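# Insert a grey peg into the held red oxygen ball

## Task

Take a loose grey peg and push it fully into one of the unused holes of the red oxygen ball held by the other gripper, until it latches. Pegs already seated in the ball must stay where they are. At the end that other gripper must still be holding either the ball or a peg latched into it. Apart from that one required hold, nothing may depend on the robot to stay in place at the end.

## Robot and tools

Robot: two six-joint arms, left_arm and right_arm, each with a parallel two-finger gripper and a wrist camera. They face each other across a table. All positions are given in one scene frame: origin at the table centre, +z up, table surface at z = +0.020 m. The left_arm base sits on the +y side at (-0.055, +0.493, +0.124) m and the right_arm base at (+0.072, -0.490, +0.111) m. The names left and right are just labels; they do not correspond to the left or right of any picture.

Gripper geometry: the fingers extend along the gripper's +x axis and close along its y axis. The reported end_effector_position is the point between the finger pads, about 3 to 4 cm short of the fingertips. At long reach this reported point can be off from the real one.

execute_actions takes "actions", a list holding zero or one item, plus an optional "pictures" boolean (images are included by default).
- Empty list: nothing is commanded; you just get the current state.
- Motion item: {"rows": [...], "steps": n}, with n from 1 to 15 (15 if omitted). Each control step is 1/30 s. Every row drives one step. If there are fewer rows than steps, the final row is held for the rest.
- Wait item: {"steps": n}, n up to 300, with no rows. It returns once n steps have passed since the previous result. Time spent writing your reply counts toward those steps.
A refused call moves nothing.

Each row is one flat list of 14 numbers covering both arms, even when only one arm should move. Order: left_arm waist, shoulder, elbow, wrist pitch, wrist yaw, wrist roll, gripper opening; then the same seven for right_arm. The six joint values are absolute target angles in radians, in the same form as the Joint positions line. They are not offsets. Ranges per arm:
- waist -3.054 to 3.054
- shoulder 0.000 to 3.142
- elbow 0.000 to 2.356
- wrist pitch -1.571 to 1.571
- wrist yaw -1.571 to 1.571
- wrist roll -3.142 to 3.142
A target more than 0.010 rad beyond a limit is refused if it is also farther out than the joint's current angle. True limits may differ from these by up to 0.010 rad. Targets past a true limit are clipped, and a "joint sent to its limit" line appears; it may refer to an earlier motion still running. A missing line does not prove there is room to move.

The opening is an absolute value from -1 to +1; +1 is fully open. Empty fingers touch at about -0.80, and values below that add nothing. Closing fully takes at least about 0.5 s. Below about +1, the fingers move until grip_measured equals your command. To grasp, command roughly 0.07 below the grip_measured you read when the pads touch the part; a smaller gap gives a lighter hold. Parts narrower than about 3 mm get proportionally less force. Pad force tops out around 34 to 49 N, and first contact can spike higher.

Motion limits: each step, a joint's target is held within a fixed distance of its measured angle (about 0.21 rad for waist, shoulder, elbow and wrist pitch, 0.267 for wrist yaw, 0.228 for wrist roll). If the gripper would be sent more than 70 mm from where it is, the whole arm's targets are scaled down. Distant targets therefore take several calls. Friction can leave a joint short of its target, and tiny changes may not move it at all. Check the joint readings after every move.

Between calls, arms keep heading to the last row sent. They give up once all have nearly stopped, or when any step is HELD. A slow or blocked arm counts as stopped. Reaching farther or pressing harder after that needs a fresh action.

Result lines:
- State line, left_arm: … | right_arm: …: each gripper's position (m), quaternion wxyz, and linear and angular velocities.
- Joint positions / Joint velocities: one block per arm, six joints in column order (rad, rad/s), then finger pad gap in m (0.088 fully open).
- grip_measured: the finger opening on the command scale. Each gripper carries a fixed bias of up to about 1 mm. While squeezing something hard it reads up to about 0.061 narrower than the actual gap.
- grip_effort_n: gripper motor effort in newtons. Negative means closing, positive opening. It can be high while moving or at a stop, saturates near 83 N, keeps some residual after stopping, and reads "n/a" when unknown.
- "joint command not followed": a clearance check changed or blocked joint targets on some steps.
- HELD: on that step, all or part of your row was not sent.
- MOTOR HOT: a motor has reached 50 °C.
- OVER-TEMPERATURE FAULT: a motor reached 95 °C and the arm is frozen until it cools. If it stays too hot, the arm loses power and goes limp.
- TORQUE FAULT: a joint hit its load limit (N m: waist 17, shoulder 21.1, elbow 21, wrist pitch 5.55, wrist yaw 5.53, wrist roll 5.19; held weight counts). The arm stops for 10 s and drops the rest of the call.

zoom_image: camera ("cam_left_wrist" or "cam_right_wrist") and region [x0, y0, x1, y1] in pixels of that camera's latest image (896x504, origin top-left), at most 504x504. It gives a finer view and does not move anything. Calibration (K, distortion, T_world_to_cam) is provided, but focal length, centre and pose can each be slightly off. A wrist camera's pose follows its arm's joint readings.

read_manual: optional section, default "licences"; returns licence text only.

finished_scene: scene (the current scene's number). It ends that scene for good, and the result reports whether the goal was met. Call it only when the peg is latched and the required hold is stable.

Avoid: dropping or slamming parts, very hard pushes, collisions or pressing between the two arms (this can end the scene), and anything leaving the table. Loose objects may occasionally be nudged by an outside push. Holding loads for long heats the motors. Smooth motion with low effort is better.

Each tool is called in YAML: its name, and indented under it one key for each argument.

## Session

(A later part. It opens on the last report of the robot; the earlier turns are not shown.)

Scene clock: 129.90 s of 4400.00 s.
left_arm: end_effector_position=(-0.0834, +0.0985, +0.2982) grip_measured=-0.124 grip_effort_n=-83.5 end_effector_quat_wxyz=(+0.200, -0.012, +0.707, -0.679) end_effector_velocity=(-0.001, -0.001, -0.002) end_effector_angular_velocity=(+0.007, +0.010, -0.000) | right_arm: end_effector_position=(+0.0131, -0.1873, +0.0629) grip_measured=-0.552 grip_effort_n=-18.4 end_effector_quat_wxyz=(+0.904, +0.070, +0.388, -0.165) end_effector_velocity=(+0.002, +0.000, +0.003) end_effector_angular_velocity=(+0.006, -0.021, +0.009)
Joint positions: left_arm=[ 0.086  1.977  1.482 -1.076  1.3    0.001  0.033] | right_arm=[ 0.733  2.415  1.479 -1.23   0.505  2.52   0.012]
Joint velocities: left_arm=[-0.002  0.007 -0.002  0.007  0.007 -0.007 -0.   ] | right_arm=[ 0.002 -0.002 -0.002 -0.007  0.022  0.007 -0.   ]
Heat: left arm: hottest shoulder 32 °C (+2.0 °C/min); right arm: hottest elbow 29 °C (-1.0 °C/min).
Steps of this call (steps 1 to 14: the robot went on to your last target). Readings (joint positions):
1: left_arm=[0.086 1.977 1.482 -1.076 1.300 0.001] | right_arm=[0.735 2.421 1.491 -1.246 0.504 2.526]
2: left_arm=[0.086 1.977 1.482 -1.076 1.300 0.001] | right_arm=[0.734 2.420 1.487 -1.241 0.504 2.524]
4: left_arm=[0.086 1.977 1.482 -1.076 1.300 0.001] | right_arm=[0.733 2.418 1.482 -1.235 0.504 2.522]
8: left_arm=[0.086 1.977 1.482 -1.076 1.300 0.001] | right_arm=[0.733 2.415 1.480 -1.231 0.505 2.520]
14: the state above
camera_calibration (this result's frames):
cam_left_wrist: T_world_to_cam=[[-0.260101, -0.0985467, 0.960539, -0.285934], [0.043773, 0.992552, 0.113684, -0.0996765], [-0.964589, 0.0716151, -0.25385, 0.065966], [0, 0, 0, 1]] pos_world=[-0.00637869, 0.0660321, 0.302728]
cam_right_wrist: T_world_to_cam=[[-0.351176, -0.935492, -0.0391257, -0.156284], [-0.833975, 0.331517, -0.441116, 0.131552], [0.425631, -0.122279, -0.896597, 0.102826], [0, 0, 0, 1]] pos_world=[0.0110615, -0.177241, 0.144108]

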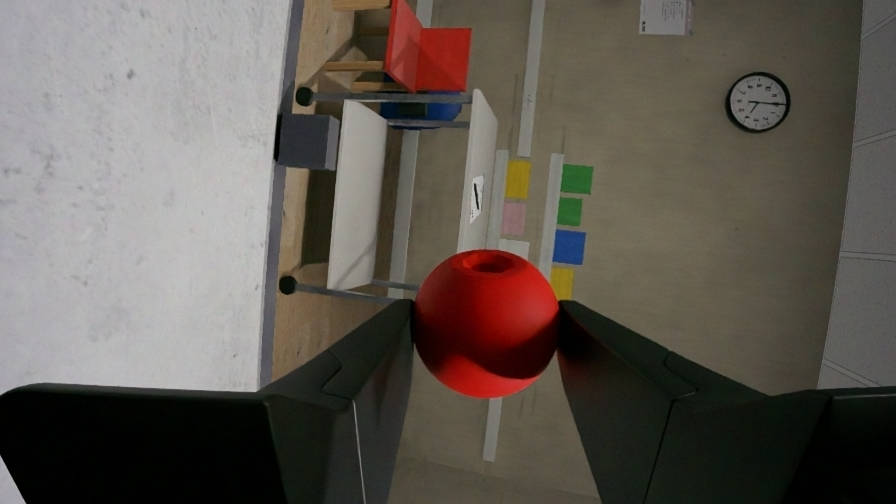

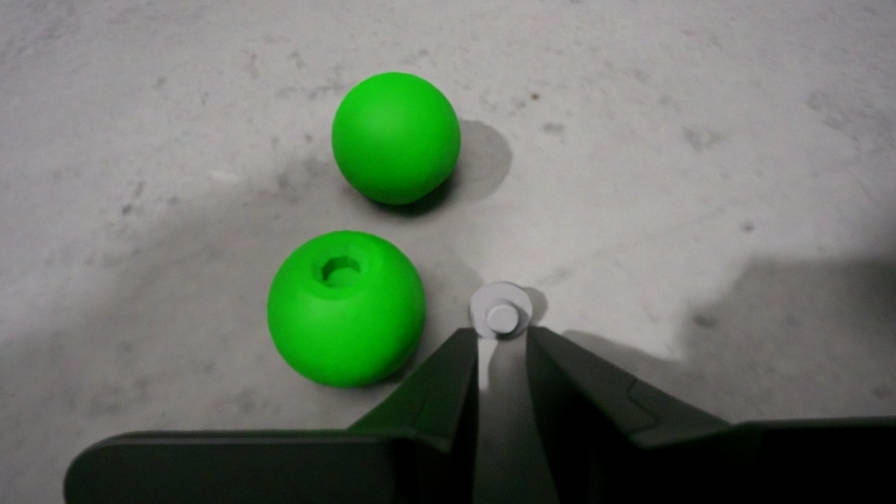

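execute_actions:
  actions:
    - {"rows": [ [0.083,1.991,1.492,-1.078,1.304,0.001,-0.185, 0.7303,2.405,1.4689,-1.2273,0.5081,2.5175,-0.555], [0.083,1.991,1.492,-1.078,1.304,0.001,-0.185, 0.7298,2.405,1.4673,-1.2254,0.5084,2.5170,-0.555], [0.083,1.991,1.492,-1.078,1.304,0.001,-0.185, 0.7290,2.405,1.4647,-1.2225,0.5088,2.5163,-0.555], [0.083,1.991,1.492,-1.078,1.304,0.001,-0.185, 0.7279,2.405,1.4615,-1.2187,0.5094,2.5153,-0.555], [0.083,1.991,1.492,-1.078,1.304,0.001,-0.185, 0.7267,2.405,1.4576,-1.2143,0.5101,2.5141,-0.555], [0.083,1.991,1.492,-1.078,1.304,0.001,-0.185, 0.7254,2.405,1.4534,-1.2093,0.5109,2.5128,-0.555], [0.083,1.991,1.492,-1.078,1.304,0.001,-0.185, 0.7239,2.405,1.4489,-1.2041,0.5116,2.5114,-0.555], [0.083,1.991,1.492,-1.078,1.304,0.001,-0.185, 0.7225,2.405,1.4444,-1.1989,0.5125,2.5101,-0.555], [0.083,1.991,1.492,-1.078,1.304,0.001,-0.185, 0.7210,2.405,1.4399,-1.1937,0.5132,2.5087,-0.555], [0.083,1.991,1.492,-1.078,1.304,0.001,-0.185, 0.7197,2.405,1.4357,-1.1887,0.5140,2.5074,-0.555], [0.083,1.991,1.492,-1.078,1.304,0.001,-0.185, 0.7185,2.405,1.4318,-1.1843,0.5147,2.5062,-0.555], [0.083,1.991,1.492,-1.078,1.304,0.001,-0.185, 0.7174,2.405,1.4286,-1.1805,0.5153,2.5052,-0.555], [0.083,1.991,1.492,-1.078,1.304,0.001,-0.185, 0.7166,2.405,1.4260,-1.1776,0.5157,2.5045,-0.555], [0.083,1.991,1.492,-1.078,1.304,0.001,-0.185, 0.7161,2.405,1.4244,-1.1757,0.5160,2.5040,-0.555], [0.083,1.991,1.492,-1.078,1.304,0.001,-0.185, 0.7159,2.405,1.4238,-1.1750,0.5161,2.5038,-0.555] ], "steps": 15}
  pictures: false

execute_actions:
  actions:
    - {"steps": 12}

zoom_image:
  camera: "cam_right_wrist"
  region: [458, 290, 542, 374]

Scene clock: 151.23 s of 4400.00 s.
left_arm: end_effector_position=(-0.0834, +0.0985, +0.2982) grip_measured=-0.124 grip_effort_n=-83.5 end_effector_quat_wxyz=(+0.200, -0.012, +0.707, -0.679) end_effector_velocity=(-0.001, -0.000, -0.001) end_effector_angular_velocity=(+0.002, -0.007, -0.000) | right_arm: end_effector_position=(+0.0199, -0.1912, +0.0550) grip_measured=-0.552 grip_effort_n=-17.9 end_effector_quat_wxyz=(+0.904, +0.070, +0.388, -0.164) end_effector_velocity=(+0.014, -0.009, -0.012) end_effector_angular_velocity=(-0.014, -0.001, -0.007)
Joint positions: left_arm=[ 0.086  1.977  1.482 -1.076  1.301  0.001  0.033] | right_arm=[ 0.721  2.414  1.438 -1.183  0.512  2.508  0.012]
Joint velocities: left_arm=[-0.002 -0.002 -0.002  0.007 -0.007 -0.007  0.   ] | right_arm=[-0.027 -0.002 -0.071  0.066  0.007 -0.022 -0.   ]
Heat: left arm: hottest shoulder 32 °C (+1.0 °C/min); right arm: hottest shoulder 32 °C (+1.0 °C/min).
Steps of this call (steps 1 to 30: the robot went on to your last target; steps 31 to 90: nothing new was sent; then 17.83 s passed at rest; steps 91 to 105: all 15 steps of this action). Readings (joint positions):
91: left_arm=[0.086 1.977 1.482 -1.076 1.301 0.001] | right_arm=[0.733 2.415 1.479 -1.230 0.505 2.520]
92: left_arm=[0.086 1.977 1.482 -1.076 1.301 0.001] | right_arm=[0.733 2.415 1.479 -1.229 0.505 2.520]
94: left_arm=[0.086 1.977 1.482 -1.076 1.301 0.001] | right_arm=[0.733 2.415 1.476 -1.225 0.505 2.519]
98: left_arm=[0.086 1.977 1.482 -1.076 1.301 0.001] | right_arm=[0.730 2.414 1.464 -1.211 0.508 2.515]
105: the state above

Scene clock: 151.63 s of 4400.00 s.
left_arm: end_effector_position=(-0.0834, +0.0985, +0.2982) grip_measured=-0.124 grip_effort_n=-83.5 end_effector_quat_wxyz=(+0.200, -0.012, +0.707, -0.679) end_effector_velocity=(-0.001, -0.000, -0.001) end_effector_angular_velocity=(+0.002, -0.007, -0.000) | right_arm: end_effector_position=(+0.0207, -0.1916, +0.0541) grip_measured=-0.552 grip_effort_n=-18.8 end_effector_quat_wxyz=(+0.904, +0.070, +0.388, -0.164) end_effector_velocity=(-0.002, -0.004, -0.000) end_effector_angular_velocity=(-0.019, +0.016, -0.004)
Joint positions: left_arm=[ 0.086  1.977  1.482 -1.076  1.301  0.001  0.033] | right_arm=[ 0.719  2.414  1.433 -1.177  0.513  2.506  0.012]
Joint velocities: left_arm=[-0.002 -0.002 -0.002  0.007 -0.007 -0.007 -0.   ] | right_arm=[ 0.002 -0.002 -0.002 -0.007 -0.022 -0.007 -0.   ]
Heat: left arm: hottest shoulder 32 °C (+1.0 °C/min); right arm: hottest shoulder 32 °C (+1.0 °C/min).
Steps of this call (steps 1 to 12: the robot went on to your last target). Readings (joint positions):
1: left_arm=[0.086 1.977 1.482 -1.076 1.301 0.001] | right_arm=[0.720 2.414 1.436 -1.181 0.512 2.507]
2: left_arm=[0.086 1.977 1.482 -1.076 1.301 0.001] | right_arm=[0.719 2.414 1.435 -1.180 0.513 2.507]
4: left_arm=[0.086 1.977 1.482 -1.076 1.301 0.001] | right_arm=[0.719 2.414 1.434 -1.179 0.513 2.507]
8: left_arm=[0.086 1.977 1.482 -1.076 1.301 0.001] | right_arm=[0.719 2.414 1.434 -1.177 0.513 2.506]
12: the state above
camera_calibration (this result's frames):
cam_left_wrist: T_world_to_cam=[[-0.259751, -0.0984371, 0.960645, -0.286005], [0.0438145, 0.992565, 0.113555, -0.0996369], [-0.964681, 0.0715863, -0.253507, 0.0658591], [0, 0, 0, 1]] pos_world=[-0.00639166, 0.0660281, 0.302759]
cam_right_wrist: T_world_to_cam=[[-0.349764, -0.935986, -0.0399424, -0.158122], [-0.83433, 0.330601, -0.44113, 0.135289], [0.426097, -0.120966, -0.896554, 0.0914712], [0, 0, 0, 1]] pos_world=[0.0185944, -0.181662, 0.135373]

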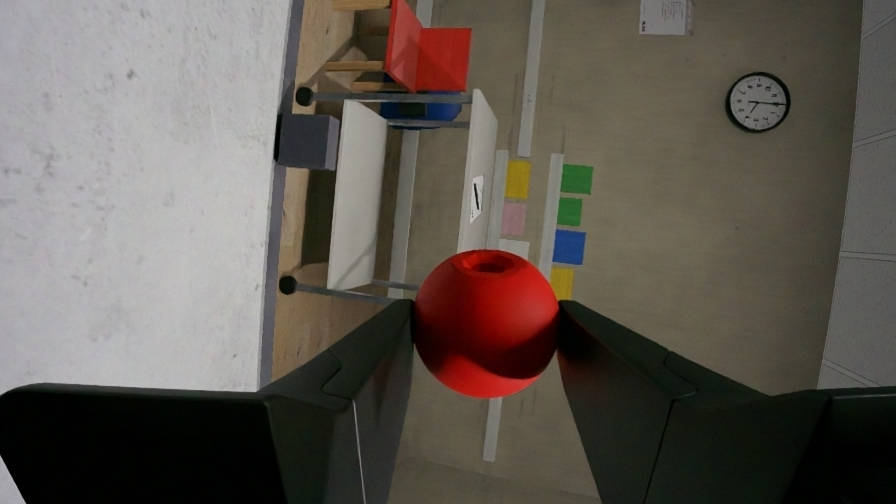

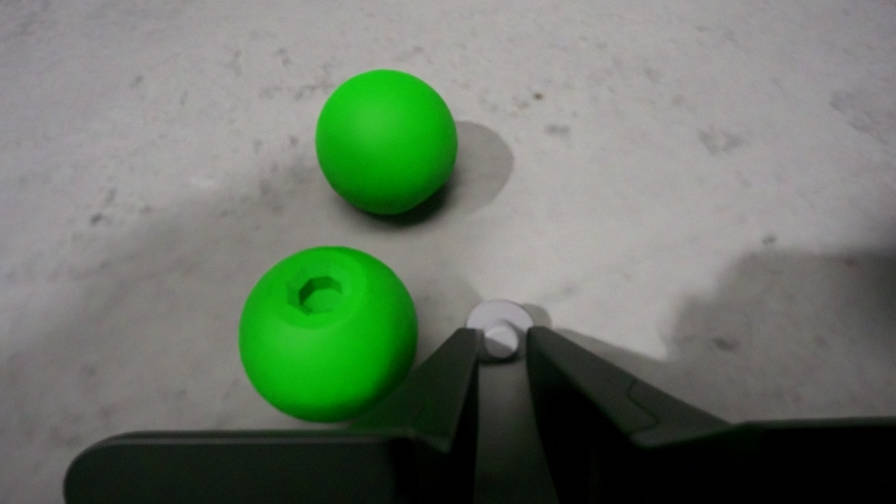

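Region (458, 290, 542, 374) of cam_right_wrist's 896x504 image, scaled by 6.000, with more detail than that image has.

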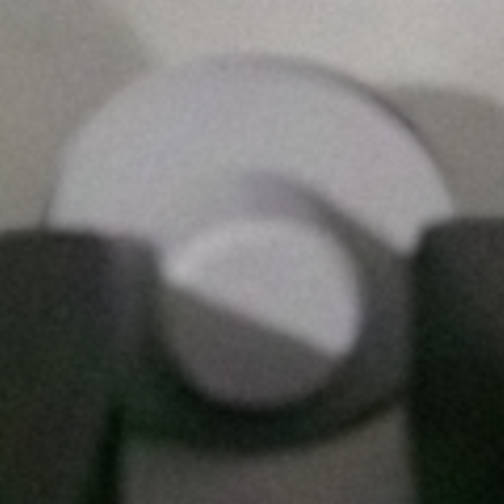

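zoom_image:
  camera: "cam_right_wrist"
  region: [460, 312, 502, 354]

Region (460, 312, 502, 354) of cam_right_wrist's 896x504 image, scaled by 12.000, with more detail than that image has.

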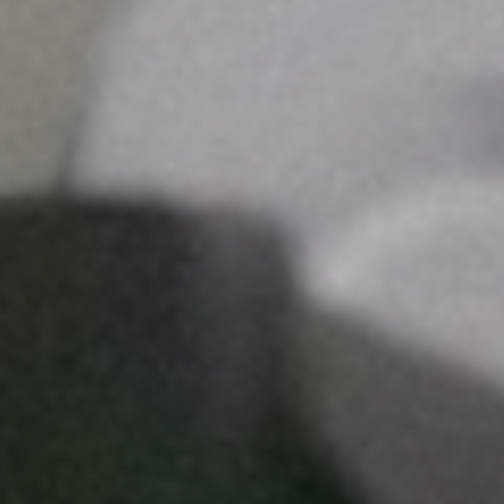

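execute_actions:
  actions:
    - {"rows": [ [0.083,1.991,1.492,-1.078,1.304,0.001,-0.185, 0.7157,2.405,1.4232,-1.1742,0.5162,2.5036,-0.555], [0.083,1.991,1.492,-1.078,1.304,0.001,-0.185, 0.7151,2.405,1.4216,-1.1722,0.5165,2.5030,-0.555], [0.083,1.991,1.492,-1.078,1.304,0.001,-0.185, 0.7143,2.405,1.4195,-1.1695,0.5170,2.5023,-0.56], [0.083,1.991,1.492,-1.078,1.304,0.001,-0.185, 0.7135,2.405,1.4173,-1.1668,0.5174,2.5016,-0.565], [0.083,1.991,1.492,-1.078,1.304,0.001,-0.185, 0.7129,2.405,1.4157,-1.1648,0.5177,2.5010,-0.57], [0.083,1.991,1.492,-1.078,1.304,0.001,-0.185, 0.7127,2.405,1.4151,-1.1640,0.5178,2.5008,-0.575] ], "steps": 13}

zoom_image:
  camera: "cam_right_wrist"
  region: [458, 290, 542, 374]

execute_actions:
  actions:
    - {"rows": [ [0.083,1.991,1.492,-1.078,1.304,0.001,-0.185, 0.7127,2.405,1.4151,-1.1640,0.5178,2.5008,-0.59], [0.083,1.991,1.492,-1.078,1.304,0.001,-0.185, 0.7127,2.405,1.4151,-1.1640,0.5178,2.5008,-0.605], [0.083,1.991,1.492,-1.078,1.304,0.001,-0.185, 0.7127,2.405,1.4151,-1.1640,0.5178,2.5008,-0.62], [0.083,1.991,1.492,-1.078,1.304,0.001,-0.185, 0.7127,2.405,1.4151,-1.1640,0.5178,2.5008,-0.63], [0.083,1.991,1.492,-1.078,1.304,0.001,-0.185, 0.7127,2.405,1.4151,-1.1640,0.5178,2.5008,-0.64], [0.083,1.991,1.492,-1.078,1.304,0.001,-0.185, 0.7127,2.405,1.4151,-1.1640,0.5178,2.5008,-0.65], [0.083,1.991,1.492,-1.078,1.304,0.001,-0.185, 0.7127,2.405,1.4151,-1.1640,0.5178,2.5008,-0.66], [0.083,1.991,1.492,-1.078,1.304,0.001,-0.185, 0.7127,2.405,1.4151,-1.1640,0.5178,2.5008,-0.67], [0.083,1.991,1.492,-1.078,1.304,0.001,-0.185, 0.7127,2.405,1.4151,-1.1640,0.5178,2.5008,-0.68], [0.083,1.991,1.492,-1.078,1.304,0.001,-0.185, 0.7127,2.405,1.4151,-1.1640,0.5178,2.5008,-0.69], [0.083,1.991,1.492,-1.078,1.304,0.001,-0.185, 0.7127,2.405,1.4151,-1.1640,0.5178,2.5008,-0.70], [0.083,1.991,1.492,-1.078,1.304,0.001,-0.185, 0.7127,2.405,1.4151,-1.1640,0.5178,2.5008,-0.71] ], "steps": 15}

zoom_image:
  camera: "cam_right_wrist"
  region: [458, 290, 542, 374]

Scene clock: 165.23 s of 4400.00 s.
left_arm: end_effector_position=(-0.0834, +0.0985, +0.2982) grip_measured=-0.124 grip_effort_n=-83.5 end_effector_quat_wxyz=(+0.200, -0.012, +0.707, -0.679) end_effector_velocity=(-0.003, +0.003, -0.001) end_effector_angular_velocity=(+0.030, +0.002, -0.005) | right_arm: end_effector_position=(+0.0219, -0.1917, +0.0533) grip_measured=-0.572 grip_effort_n=-18.8 end_effector_quat_wxyz=(+0.904, +0.072, +0.388, -0.163) end_effector_velocity=(+0.002, -0.006, +0.002) end_effector_angular_velocity=(-0.041, -0.000, +0.009)
Joint positions: left_arm=[ 0.086  1.977  1.482 -1.076  1.301  0.001  0.033] | right_arm=[ 0.717  2.412  1.426 -1.168  0.517  2.503  0.011]
Joint velocities: left_arm=[-0.007 -0.002 -0.002 -0.022 -0.007 -0.007 -0.   ] | right_arm=[-0.002 -0.002 -0.007 -0.022 -0.007 -0.022 -0.001]
Heat: left arm: hottest shoulder 32 °C (+1.0 °C/min); right arm: hottest shoulder 34 °C (+3.0 °C/min).
Steps of this call (steps 1 to 15: the robot went on to your last target; steps 16 to 90: nothing new was sent; then 10.17 s passed at rest; steps 91 to 103: all 13 steps of this action). Readings (joint positions):
91: left_arm=[0.086 1.977 1.482 -1.076 1.301 0.001] | right_arm=[0.719 2.414 1.433 -1.177 0.513 2.506]
92: left_arm=[0.086 1.977 1.482 -1.076 1.301 0.001] | right_arm=[0.719 2.414 1.433 -1.177 0.514 2.506]
94: left_arm=[0.086 1.977 1.482 -1.076 1.301 0.001] | right_arm=[0.719 2.413 1.431 -1.174 0.514 2.505]
98: left_arm=[0.086 1.977 1.482 -1.076 1.301 0.001] | right_arm=[0.718 2.412 1.427 -1.169 0.516 2.504]
103: the state above
camera_calibration (this result's frames):
cam_left_wrist: T_world_to_cam=[[-0.259751, -0.0984371, 0.960645, -0.286005], [0.0438145, 0.992565, 0.113555, -0.0996369], [-0.964681, 0.0715863, -0.253507, 0.0658591], [0, 0, 0, 1]] pos_world=[-0.00639166, 0.0660281, 0.302759]
cam_right_wrist: T_world_to_cam=[[-0.348057, -0.936481, -0.0431136, -0.157754], [-0.834919, 0.330568, -0.44004, 0.135949], [0.426341, -0.117163, -0.896943, 0.0909235], [0, 0, 0, 1]] pos_world=[0.0198349, -0.182021, 0.134575]

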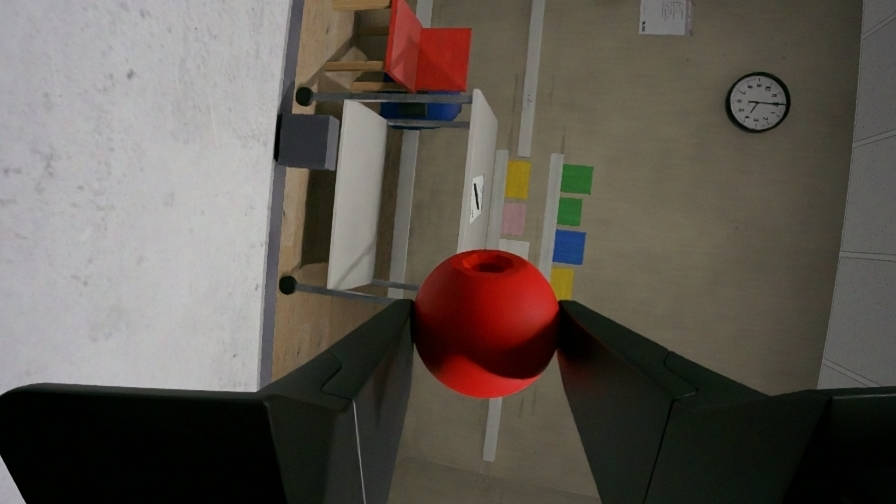

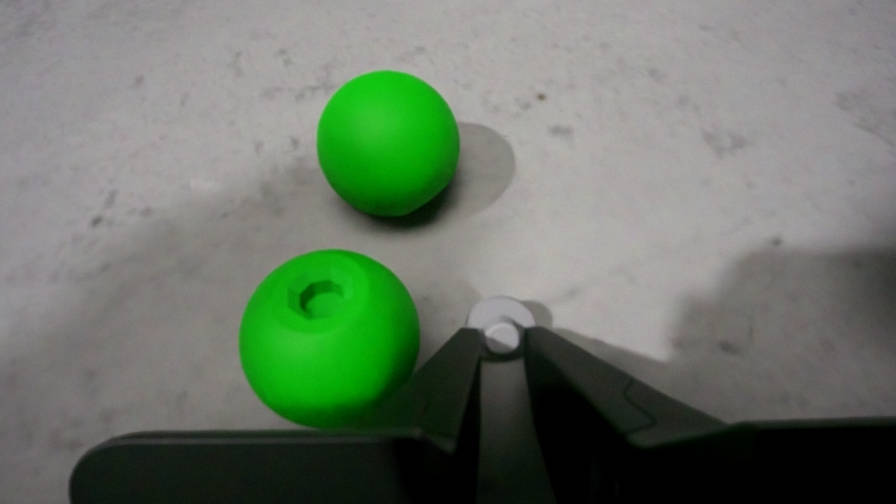

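Region (458, 290, 542, 374) of cam_right_wrist's 896x504 image, scaled by 6.000, with more detail than that image has.

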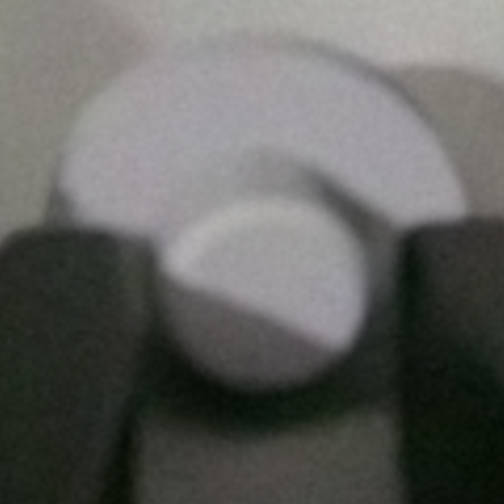

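Scene clock: 165.73 s of 4400.00 s.
left_arm: end_effector_position=(-0.0834, +0.0985, +0.2982) grip_measured=-0.124 grip_effort_n=-83.5 end_effector_quat_wxyz=(+0.200, -0.012, +0.707, -0.679) end_effector_velocity=(-0.003, +0.003, -0.003) end_effector_angular_velocity=(+0.035, +0.003, -0.005) | right_arm: end_effector_position=(+0.0223, -0.1917, +0.0530) grip_measured=-0.692 grip_effort_n=-67.2 end_effector_quat_wxyz=(+0.904, +0.072, +0.389, -0.163) end_effector_velocity=(+0.005, +0.002, +0.004) end_effector_angular_velocity=(+0.001, -0.029, +0.023)
Joint positions: left_arm=[ 0.086  1.977  1.482 -1.076  1.301  0.001  0.033] | right_arm=[ 0.716  2.412  1.424 -1.166  0.517  2.503  0.005]
Joint velocities: left_arm=[-0.007  0.002 -0.002 -0.022 -0.007 -0.007 -0.   ] | right_arm=[-0.002 -0.002 -0.002 -0.007  0.037 -0.007 -0.004]
Heat: left arm: hottest shoulder 32 °C (+1.0 °C/min); right arm: hottest shoulder 34 °C (+3.0 °C/min).
Steps of this call (steps 1 to 15: all 15 steps of this action). Readings (joint positions):
1: left_arm=[0.086 1.977 1.482 -1.076 1.301 0.001] | right_arm=[0.717 2.412 1.426 -1.167 0.517 2.503]
2: left_arm=[0.086 1.977 1.482 -1.076 1.301 0.001] | right_arm=[0.717 2.412 1.426 -1.166 0.517 2.503]
4: left_arm=[0.086 1.977 1.482 -1.076 1.301 0.001] | right_arm=[0.716 2.412 1.425 -1.166 0.517 2.503]
8: left_arm=[0.086 1.977 1.482 -1.076 1.301 0.001] | right_arm=[0.716 2.412 1.424 -1.166 0.517 2.503]
15: the state above
camera_calibration (this result's frames):
cam_left_wrist: T_world_to_cam=[[-0.259751, -0.0984371, 0.960645, -0.286005], [0.0438145, 0.992565, 0.113555, -0.0996369], [-0.964681, 0.0715863, -0.253507, 0.0658591], [0, 0, 0, 1]] pos_world=[-0.00639166, 0.0660281, 0.302759]
cam_right_wrist: T_world_to_cam=[[-0.349142, -0.936052, -0.04366, -0.157509], [-0.834675, 0.331831, -0.439552, 0.13634], [0.425931, -0.117024, -0.897156, 0.0905477], [0, 0, 0, 1]] pos_world=[0.0202398, -0.182082, 0.134287]

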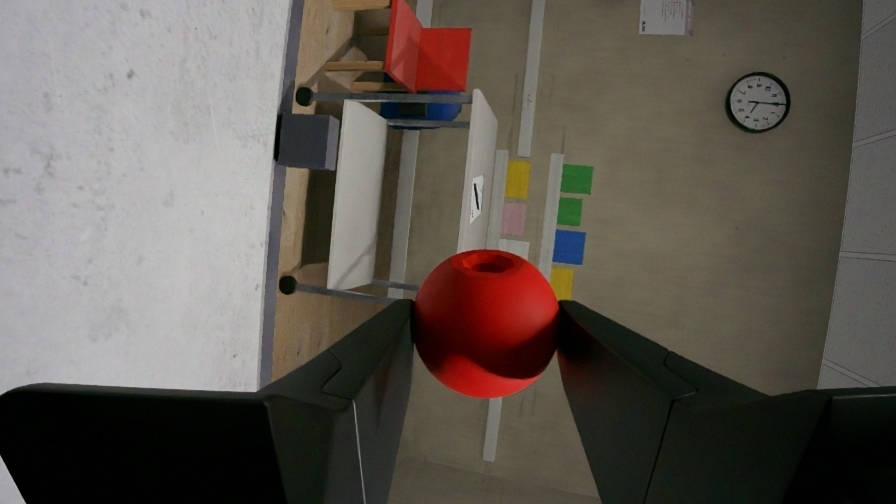

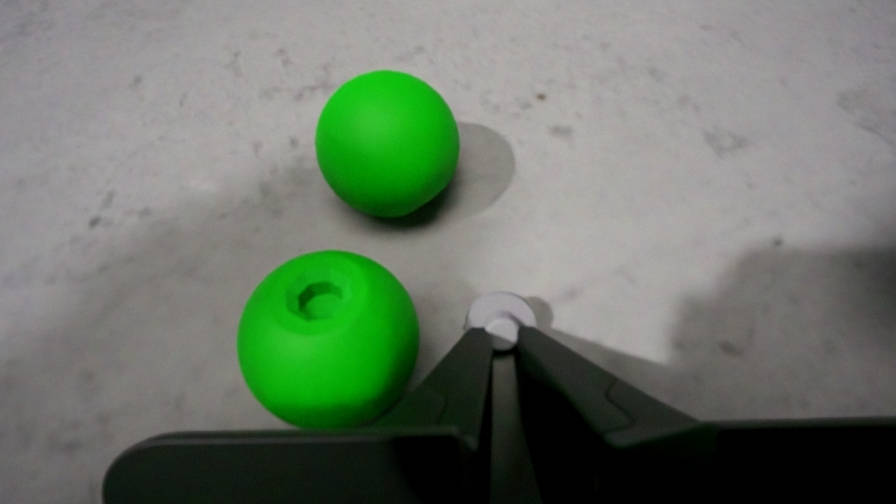

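Region (458, 290, 542, 374) of cam_right_wrist's 896x504 image, scaled by 6.000, with more detail than that image has.

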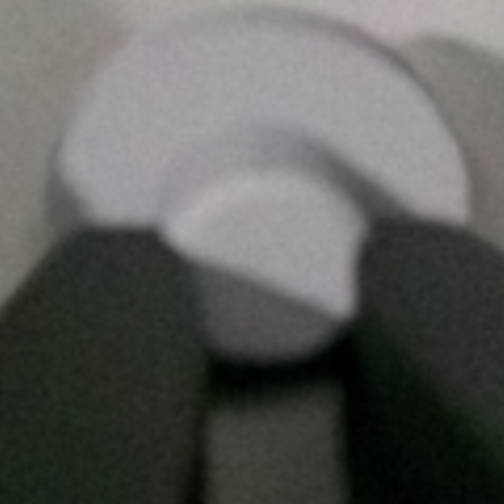

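execute_actions:
  actions: []

zoom_image:
  camera: "cam_right_wrist"
  region: [438, 270, 564, 396]

Scene clock: 174.93 s of 4400.00 s.
left_arm: end_effector_position=(-0.0834, +0.0985, +0.2982) grip_measured=-0.124 grip_effort_n=-83.5 end_effector_quat_wxyz=(+0.200, -0.012, +0.707, -0.679) end_effector_velocity=(-0.002, +0.004, -0.002) end_effector_angular_velocity=(+0.021, -0.001, -0.004) | right_arm: end_effector_position=(+0.0223, -0.1917, +0.0530) grip_measured=-0.699 grip_effort_n=-73.3 end_effector_quat_wxyz=(+0.904, +0.072, +0.389, -0.163) end_effector_velocity=(+0.002, -0.002, +0.001) end_effector_angular_velocity=(-0.014, +0.004, -0.006)
Joint positions: left_arm=[ 0.086  1.977  1.482 -1.076  1.301  0.001  0.033] | right_arm=[ 0.716  2.412  1.424 -1.166  0.517  2.503  0.005]
Joint velocities: left_arm=[-0.002 -0.002 -0.007 -0.022 -0.007  0.007 -0.   ] | right_arm=[-0.007 -0.002 -0.002 -0.007 -0.007 -0.007 -0.   ]
Heat: left arm: hottest shoulder 32 °C (+1.0 °C/min); right arm: hottest shoulder 34 °C (+4.0 °C/min).
Steps of this call (steps 1 to 15: the robot went on to your last target; steps 16 to 90: nothing new was sent; then 6.20 s passed at rest). Readings (joint positions):
1: left_arm=[0.086 1.977 1.482 -1.076 1.301 0.001] | right_arm=[0.716 2.412 1.424 -1.166 0.517 2.503]
2: left_arm=[0.086 1.977 1.482 -1.076 1.301 0.001] | right_arm=[0.716 2.412 1.424 -1.166 0.517 2.503]
4: left_arm=[0.086 1.977 1.482 -1.076 1.301 0.001] | right_arm=[0.716 2.412 1.424 -1.166 0.517 2.503]
8: left_arm=[0.086 1.977 1.482 -1.076 1.301 0.001] | right_arm=[0.716 2.412 1.424 -1.166 0.517 2.503]
90: the state above
All arms were judged still, so your last target was given up. Only a new action makes them travel on or press farther. Fingers that are still opening or closing keep moving.
camera_calibration (this result's frames):
cam_left_wrist: T_world_to_cam=[[-0.259751, -0.0984371, 0.960645, -0.286005], [0.0438145, 0.992565, 0.113555, -0.0996369], [-0.964681, 0.0715863, -0.253507, 0.0658591], [0, 0, 0, 1]] pos_world=[-0.00639166, 0.0660281, 0.302759]
cam_right_wrist: T_world_to_cam=[[-0.349142, -0.936052, -0.04366, -0.157509], [-0.834675, 0.331831, -0.439552, 0.13634], [0.425931, -0.117024, -0.897156, 0.0905477], [0, 0, 0, 1]] pos_world=[0.0202398, -0.182082, 0.134287]

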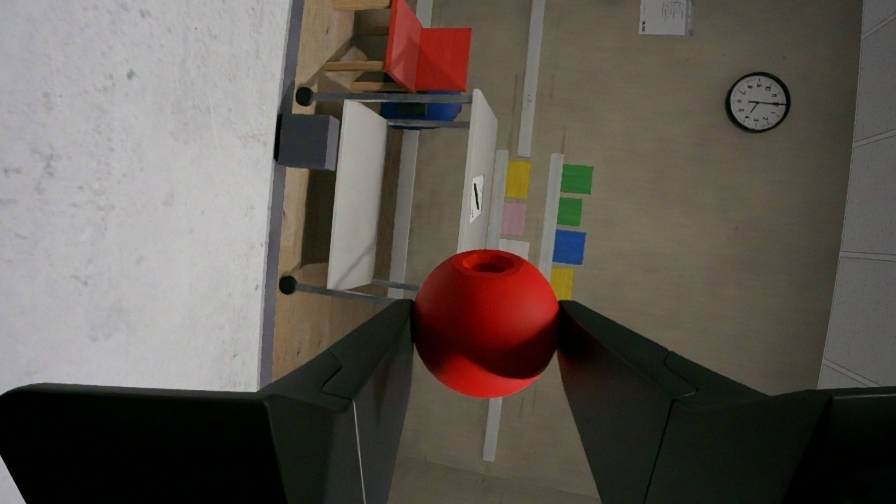

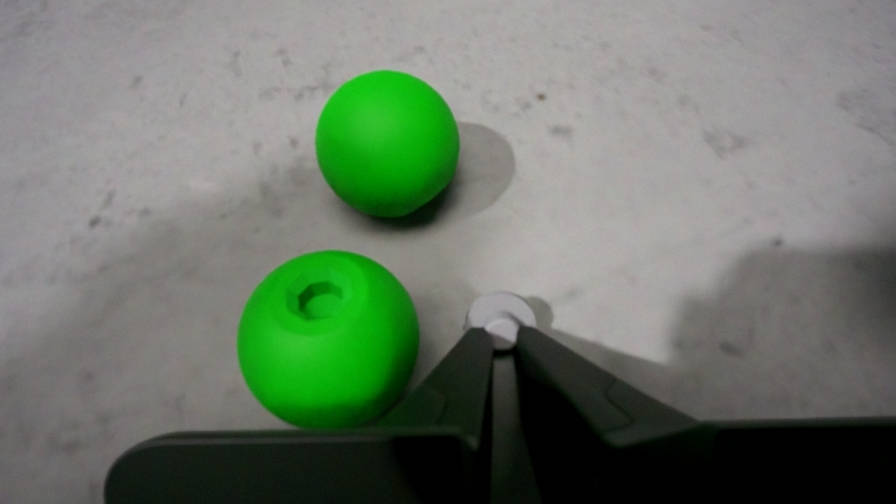

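Region (438, 270, 564, 396) of cam_right_wrist's 896x504 image, scaled by 4.000, with more detail than that image has.

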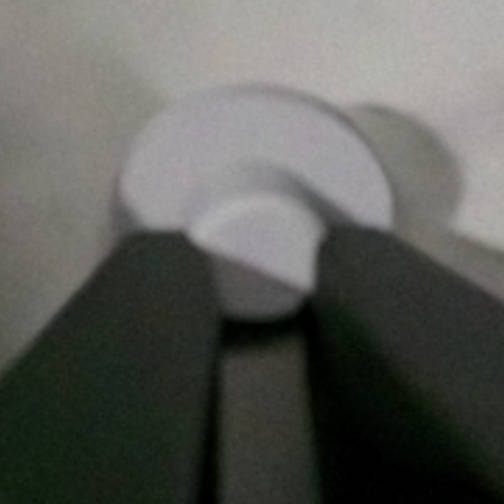

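execute_actions:
  actions:
    - {"rows": [ [0.083,1.991,1.492,-1.078,1.304,0.001,-0.185,0.7127,2.4045,1.4151,-1.1640,0.5185,2.5008,-0.68], [0.083,1.991,1.492,-1.078,1.304,0.001,-0.185,0.7127,2.4040,1.4151,-1.1640,0.5190,2.5008,-0.65], [0.083,1.991,1.492,-1.078,1.304,0.001,-0.185,0.7127,2.4035,1.4151,-1.1640,0.5195,2.5008,-0.62], [0.083,1.991,1.492,-1.078,1.304,0.001,-0.185,0.7127,2.4030,1.4151,-1.1640,0.5198,2.5008,-0.59], [0.083,1.991,1.492,-1.078,1.304,0.001,-0.185,0.7127,2.4025,1.4151,-1.1640,0.5200,2.5008,-0.57], [0.083,1.991,1.492,-1.078,1.304,0.001,-0.185,0.7127,2.4015,1.4151,-1.1640,0.5200,2.5008,-0.57], [0.083,1.991,1.492,-1.078,1.304,0.001,-0.185,0.7127,2.4003,1.4148,-1.1640,0.5200,2.5006,-0.57], [0.083,1.991,1.492,-1.078,1.304,0.001,-0.185,0.7123,2.3991,1.4140,-1.1640,0.5203,2.5002,-0.57], [0.083,1.991,1.492,-1.078,1.304,0.001,-0.185,0.7118,2.3979,1.4130,-1.1640,0.5206,2.4997,-0.57], [0.083,1.991,1.492,-1.078,1.304,0.001,-0.185,0.7113,2.3967,1.4120,-1.1640,0.5209,2.4992,-0.57], [0.083,1.991,1.492,-1.078,1.304,0.001,-0.185,0.7108,2.3955,1.4110,-1.1640,0.5212,2.4987,-0.57], [0.083,1.991,1.492,-1.078,1.304,0.001,-0.185,0.7103,2.3944,1.4100,-1.1640,0.5215,2.4983,-0.57], [0.083,1.991,1.492,-1.078,1.304,0.001,-0.185,0.7098,2.3935,1.4090,-1.1640,0.5217,2.4979,-0.57], [0.083,1.991,1.492,-1.078,1.304,0.001,-0.185,0.7094,2.3930,1.4082,-1.1640,0.5219,2.4975,-0.57], [0.083,1.991,1.492,-1.078,1.304,0.001,-0.185,0.7092,2.3927,1.4077,-1.1640,0.5220,2.4973,-0.57] ], "steps": 15}
  pictures: false

execute_actions:
  actions:
    - {"steps": 8}

zoom_image:
  camera: "cam_right_wrist"
  region: [438, 270, 564, 396]

Scene clock: 206.20 s of 4400.00 s.
left_arm: end_effector_position=(-0.0834, +0.0985, +0.2982) grip_measured=-0.124 grip_effort_n=-83.5 end_effector_quat_wxyz=(+0.200, -0.012, +0.707, -0.679) end_effector_velocity=(+0.001, -0.000, -0.001) end_effector_angular_velocity=(-0.012, -0.011, +0.000) | right_arm: end_effector_position=(+0.0234, -0.1921, +0.0547) grip_measured=-0.574 grip_effort_n=14.7 end_effector_quat_wxyz=(+0.904, +0.072, +0.389, -0.163) end_effector_velocity=(+0.009, -0.002, +0.009) end_effector_angular_velocity=(-0.009, -0.013, +0.011)
Joint positions: left_arm=[ 0.086  1.977  1.482 -1.076  1.301  0.001  0.033] | right_arm=[ 0.714  2.404  1.419 -1.166  0.518  2.5    0.011]
Joint velocities: left_arm=[ 0.002 -0.002 -0.002  0.007 -0.007  0.007  0.   ] | right_arm=[-0.017 -0.032 -0.027 -0.007  0.022 -0.022  0.001]
Heat: left arm: hottest shoulder 33 °C (+1.0 °C/min); right arm: hottest shoulder 36 °C (+5.1 °C/min).
Steps of this call (steps 1 to 90: nothing new was sent; then 27.77 s passed at rest; steps 91 to 105: all 15 steps of this action). Readings (joint positions):
91: left_arm=[0.086 1.977 1.482 -1.076 1.301 0.001] | right_arm=[0.716 2.412 1.424 -1.166 0.517 2.503]
92: left_arm=[0.086 1.977 1.482 -1.076 1.301 0.001] | right_arm=[0.716 2.412 1.424 -1.166 0.517 2.503]
94: left_arm=[0.086 1.977 1.482 -1.076 1.301 0.001] | right_arm=[0.716 2.412 1.424 -1.166 0.517 2.503]
98: left_arm=[0.086 1.977 1.482 -1.076 1.301 0.001] | right_arm=[0.716 2.412 1.424 -1.166 0.517 2.503]
105: the state above

Scene clock: 206.47 s of 4400.00 s.
left_arm: end_effector_position=(-0.0834, +0.0985, +0.2982) grip_measured=-0.124 grip_effort_n=-83.5 end_effector_quat_wxyz=(+0.200, -0.012, +0.707, -0.679) end_effector_velocity=(-0.001, -0.000, -0.001) end_effector_angular_velocity=(-0.012, -0.011, -0.004) | right_arm: end_effector_position=(+0.0240, -0.1924, +0.0550) grip_measured=-0.573 grip_effort_n=14.7 end_effector_quat_wxyz=(+0.904, +0.072, +0.389, -0.163) end_effector_velocity=(+0.001, -0.008, -0.000) end_effector_angular_velocity=(-0.041, +0.006, -0.009)
Joint positions: left_arm=[ 0.086  1.977  1.482 -1.076  1.301  0.001  0.033] | right_arm=[ 0.713  2.403  1.417 -1.166  0.519  2.5    0.011]
Joint velocities: left_arm=[-0.002 -0.002 -0.002  0.007 -0.007  0.007 -0.   ] | right_arm=[-0.002  0.002 -0.007 -0.022 -0.022 -0.007 -0.   ]
Heat: left arm: hottest shoulder 33 °C (+1.0 °C/min); right arm: hottest shoulder 36 °C (+5.0 °C/min).
Steps of this call (steps 1 to 8: the robot went on to your last target). Readings (joint positions):
1: left_arm=[0.086 1.977 1.482 -1.076 1.301 0.001] | right_arm=[0.713 2.404 1.418 -1.166 0.518 2.500]
2: left_arm=[0.086 1.977 1.482 -1.076 1.301 0.001] | right_arm=[0.713 2.403 1.418 -1.166 0.519 2.500]
4: left_arm=[0.086 1.977 1.482 -1.076 1.301 0.001] | right_arm=[0.713 2.403 1.417 -1.166 0.519 2.500]
8: the state above
camera_calibration (this result's frames):
cam_left_wrist: T_world_to_cam=[[-0.259751, -0.0984371, 0.960645, -0.286005], [0.0438145, 0.992565, 0.113555, -0.0996369], [-0.964681, 0.0715863, -0.253507, 0.0658591], [0, 0, 0, 1]] pos_world=[-0.00639166, 0.0660281, 0.302759]
cam_right_wrist: T_world_to_cam=[[-0.34904, -0.936097, -0.0435045, -0.15749], [-0.834698, 0.331663, -0.439634, 0.138815], [0.425969, -0.117137, -0.897123, 0.0915574], [0, 0, 0, 1]] pos_world=[0.021898, -0.182741, 0.136315]

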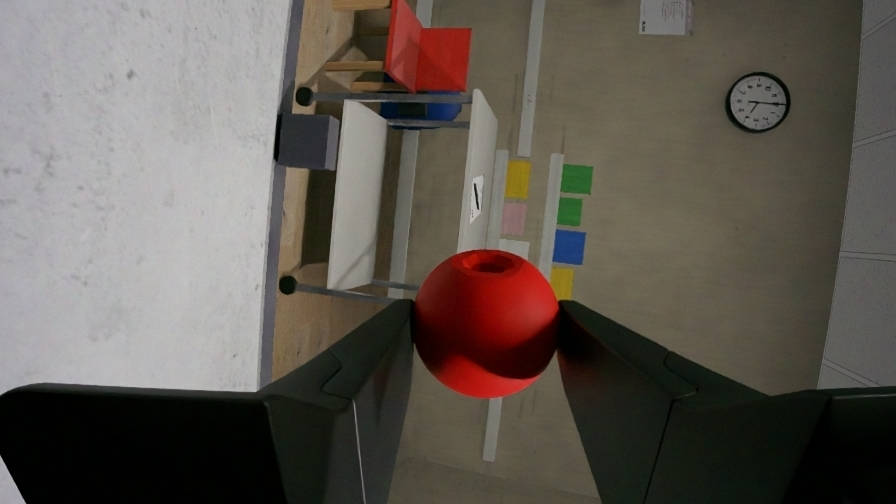

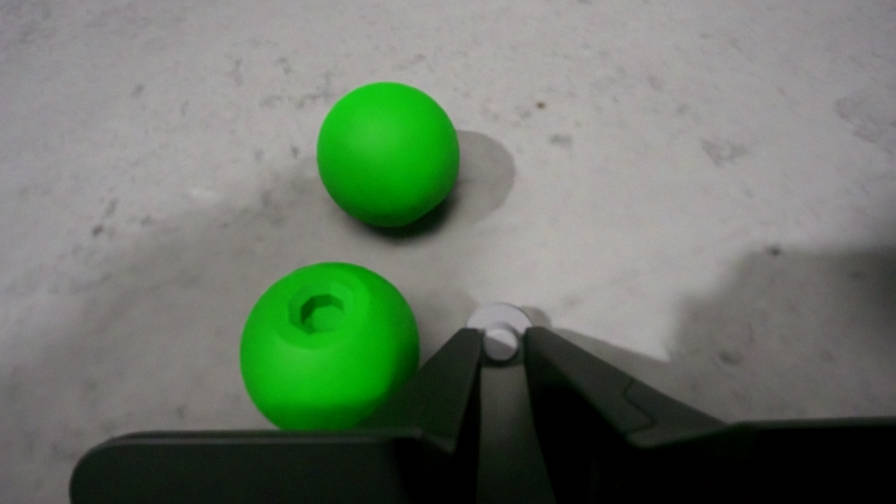

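Region (438, 270, 564, 396) of cam_right_wrist's 896x504 image, scaled by 4.000, with more detail than that image has.

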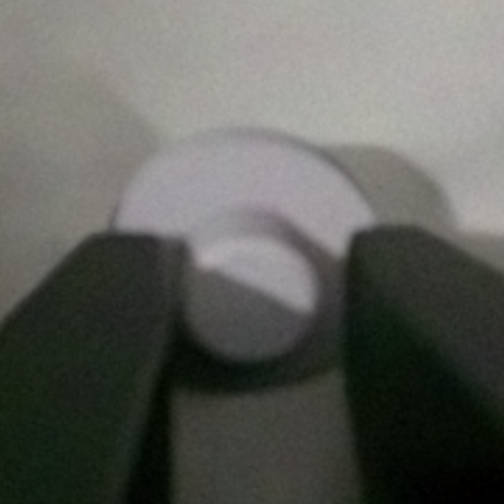

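execute_actions:
  actions:
    - {"rows": [ [0.083,1.991,1.492,-1.078,1.304,0.001,-0.185,0.7091,2.3920,1.4074,-1.1640,0.5221,2.4971,-0.575], [0.083,1.991,1.492,-1.078,1.304,0.001,-0.185,0.7089,2.3913,1.4069,-1.1640,0.5222,2.4969,-0.58], [0.083,1.991,1.492,-1.078,1.304,0.001,-0.185,0.7086,2.3906,1.4064,-1.1640,0.5223,2.4967,-0.585], [0.083,1.991,1.492,-1.078,1.304,0.001,-0.185,0.7083,2.3900,1.4058,-1.1640,0.5225,2.4964,-0.59], [0.083,1.991,1.492,-1.078,1.304,0.001,-0.185,0.7081,2.3897,1.4053,-1.1640,0.5226,2.4962,-0.595], [0.083,1.991,1.492,-1.078,1.304,0.001,-0.185,0.7081,2.3897,1.4053,-1.1640,0.5226,2.4962,-0.60], [0.083,1.991,1.492,-1.078,1.304,0.001,-0.185,0.7081,2.3897,1.4053,-1.1640,0.5226,2.4962,-0.61], [0.083,1.991,1.492,-1.078,1.304,0.001,-0.185,0.7081,2.3897,1.4053,-1.1640,0.5226,2.4962,-0.62], [0.083,1.991,1.492,-1.078,1.304,0.001,-0.185,0.7081,2.3897,1.4053,-1.1640,0.5226,2.4962,-0.63], [0.083,1.991,1.492,-1.078,1.304,0.001,-0.185,0.7081,2.3897,1.4053,-1.1640,0.5226,2.4962,-0.64], [0.083,1.991,1.492,-1.078,1.304,0.001,-0.185,0.7081,2.3897,1.4053,-1.1640,0.5226,2.4962,-0.652], [0.083,1.991,1.492,-1.078,1.304,0.001,-0.185,0.7081,2.3897,1.4053,-1.1640,0.5226,2.4962,-0.665], [0.083,1.991,1.492,-1.078,1.304,0.001,-0.185,0.7081,2.3897,1.4053,-1.1640,0.5226,2.4962,-0.68], [0.083,1.991,1.492,-1.078,1.304,0.001,-0.185,0.7081,2.3897,1.4053,-1.1640,0.5226,2.4962,-0.695], [0.083,1.991,1.492,-1.078,1.304,0.001,-0.185,0.7081,2.3897,1.4053,-1.1640,0.5226,2.4962,-0.71] ], "steps": 15}
  pictures: false

execute_actions:
  actions:
    - {"steps": 10}

zoom_image:
  camera: "cam_right_wrist"
  region: [438, 270, 564, 396]

Scene clock: 217.27 s of 4400.00 s.
left_arm: end_effector_position=(-0.0834, +0.0985, +0.2982) grip_measured=-0.124 grip_effort_n=-83.5 end_effector_quat_wxyz=(+0.200, -0.012, +0.707, -0.679) end_effector_velocity=(+0.001, +0.001, -0.001) end_effector_angular_velocity=(+0.016, -0.003, +0.004) | right_arm: end_effector_position=(+0.0244, -0.1926, +0.0557) grip_measured=-0.670 grip_effort_n=-50.5 end_effector_quat_wxyz=(+0.904, +0.072, +0.389, -0.163) end_effector_velocity=(-0.000, -0.005, +0.003) end_effector_angular_velocity=(-0.028, +0.012, -0.009)
Joint positions: left_arm=[ 0.086  1.977  1.482 -1.076  1.301  0.001  0.033] | right_arm=[ 0.712  2.4    1.415 -1.166  0.519  2.499  0.006]
Joint velocities: left_arm=[ 0.002 -0.002 -0.002 -0.007 -0.007 -0.007 -0.   ] | right_arm=[-0.002 -0.007 -0.002 -0.022 -0.022 -0.007 -0.018]
Heat: left arm: hottest shoulder 33 °C (+1.0 °C/min); right arm: hottest shoulder 37 °C (+4.0 °C/min).
Steps of this call (steps 1 to 15: the robot went on to your last target; steps 16 to 90: nothing new was sent; then 7.30 s passed at rest; steps 91 to 105: all 15 steps of this action). Readings (joint positions):
91: left_arm=[0.086 1.977 1.482 -1.076 1.301 0.001] | right_arm=[0.713 2.403 1.417 -1.166 0.519 2.500]
92: left_arm=[0.086 1.977 1.482 -1.076 1.301 0.001] | right_arm=[0.713 2.402 1.417 -1.166 0.519 2.500]
94: left_arm=[0.086 1.977 1.482 -1.076 1.301 0.001] | right_arm=[0.713 2.402 1.416 -1.166 0.519 2.499]
98: left_arm=[0.086 1.977 1.482 -1.076 1.301 0.001] | right_arm=[0.712 2.400 1.415 -1.166 0.519 2.499]
105: the state above

Scene clock: 217.60 s of 4400.00 s.
left_arm: end_effector_position=(-0.0834, +0.0985, +0.2982) grip_measured=-0.124 grip_effort_n=-83.5 end_effector_quat_wxyz=(+0.200, -0.012, +0.707, -0.679) end_effector_velocity=(+0.000, +0.003, -0.004) end_effector_angular_velocity=(+0.039, +0.005, +0.004) | right_arm: end_effector_position=(+0.0244, -0.1925, +0.0558) grip_measured=-0.697 grip_effort_n=-77.0 end_effector_quat_wxyz=(+0.904, +0.072, +0.389, -0.163) end_effector_velocity=(+0.001, +0.001, +0.000) end_effector_angular_velocity=(+0.004, -0.001, +0.007)
Joint positions: left_arm=[ 0.086  1.977  1.482 -1.076  1.301  0.001  0.033] | right_arm=[ 0.712  2.399  1.415 -1.166  0.519  2.499  0.005]
Joint velocities: left_arm=[ 0.002  0.002 -0.007 -0.022 -0.007 -0.007 -0.   ] | right_arm=[-0.002 -0.002 -0.002  0.007  0.007 -0.007 -0.001]
Heat: left arm: hottest shoulder 33 °C (+1.0 °C/min); right arm: hottest shoulder 37 °C (+4.0 °C/min).
Steps of this call (steps 1 to 10: the robot went on to your last target). Readings (joint positions):
1: left_arm=[0.086 1.977 1.482 -1.076 1.301 0.001] | right_arm=[0.712 2.399 1.415 -1.166 0.519 2.499]
2: left_arm=[0.086 1.977 1.482 -1.076 1.301 0.001] | right_arm=[0.712 2.399 1.415 -1.166 0.519 2.499]
4: left_arm=[0.086 1.977 1.482 -1.076 1.301 0.001] | right_arm=[0.712 2.399 1.415 -1.166 0.519 2.499]
8: left_arm=[0.086 1.977 1.482 -1.076 1.301 0.001] | right_arm=[0.712 2.399 1.415 -1.166 0.519 2.499]
10: the state above
camera_calibration (this result's frames):
cam_left_wrist: T_world_to_cam=[[-0.259751, -0.0984371, 0.960645, -0.286005], [0.0438145, 0.992565, 0.113555, -0.0996369], [-0.964681, 0.0715863, -0.253507, 0.0658591], [0, 0, 0, 1]] pos_world=[-0.00639166, 0.0660281, 0.302759]
cam_right_wrist: T_world_to_cam=[[-0.348591, -0.936242, -0.043984, -0.157424], [-0.834923, 0.331506, -0.439325, 0.139491], [0.425896, -0.116422, -0.897251, 0.092245], [0, 0, 0, 1]] pos_world=[0.0223008, -0.18289, 0.137125]

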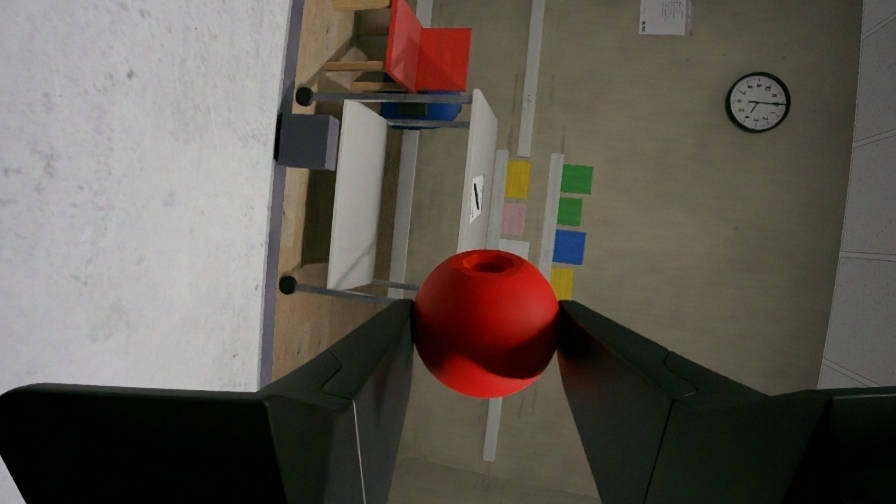

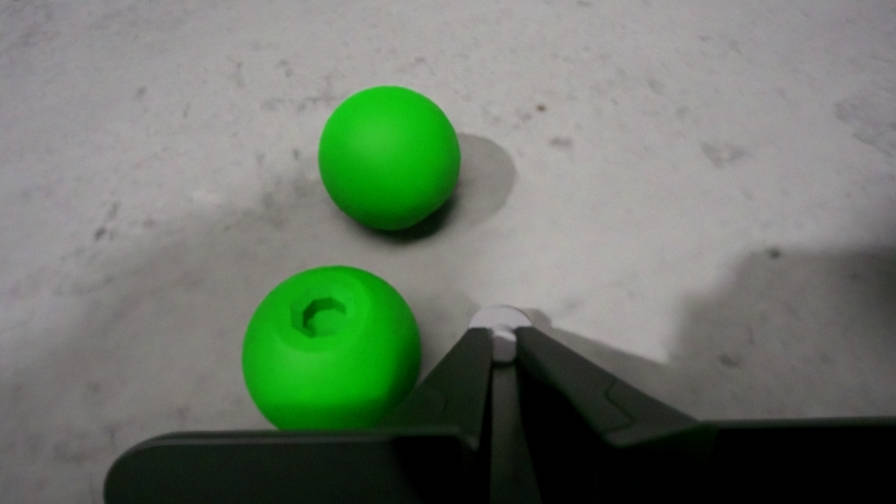

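Region (438, 270, 564, 396) of cam_right_wrist's 896x504 image, scaled by 4.000, with more detail than that image has.

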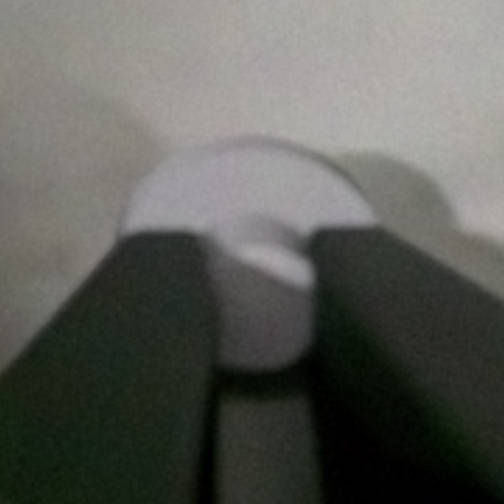

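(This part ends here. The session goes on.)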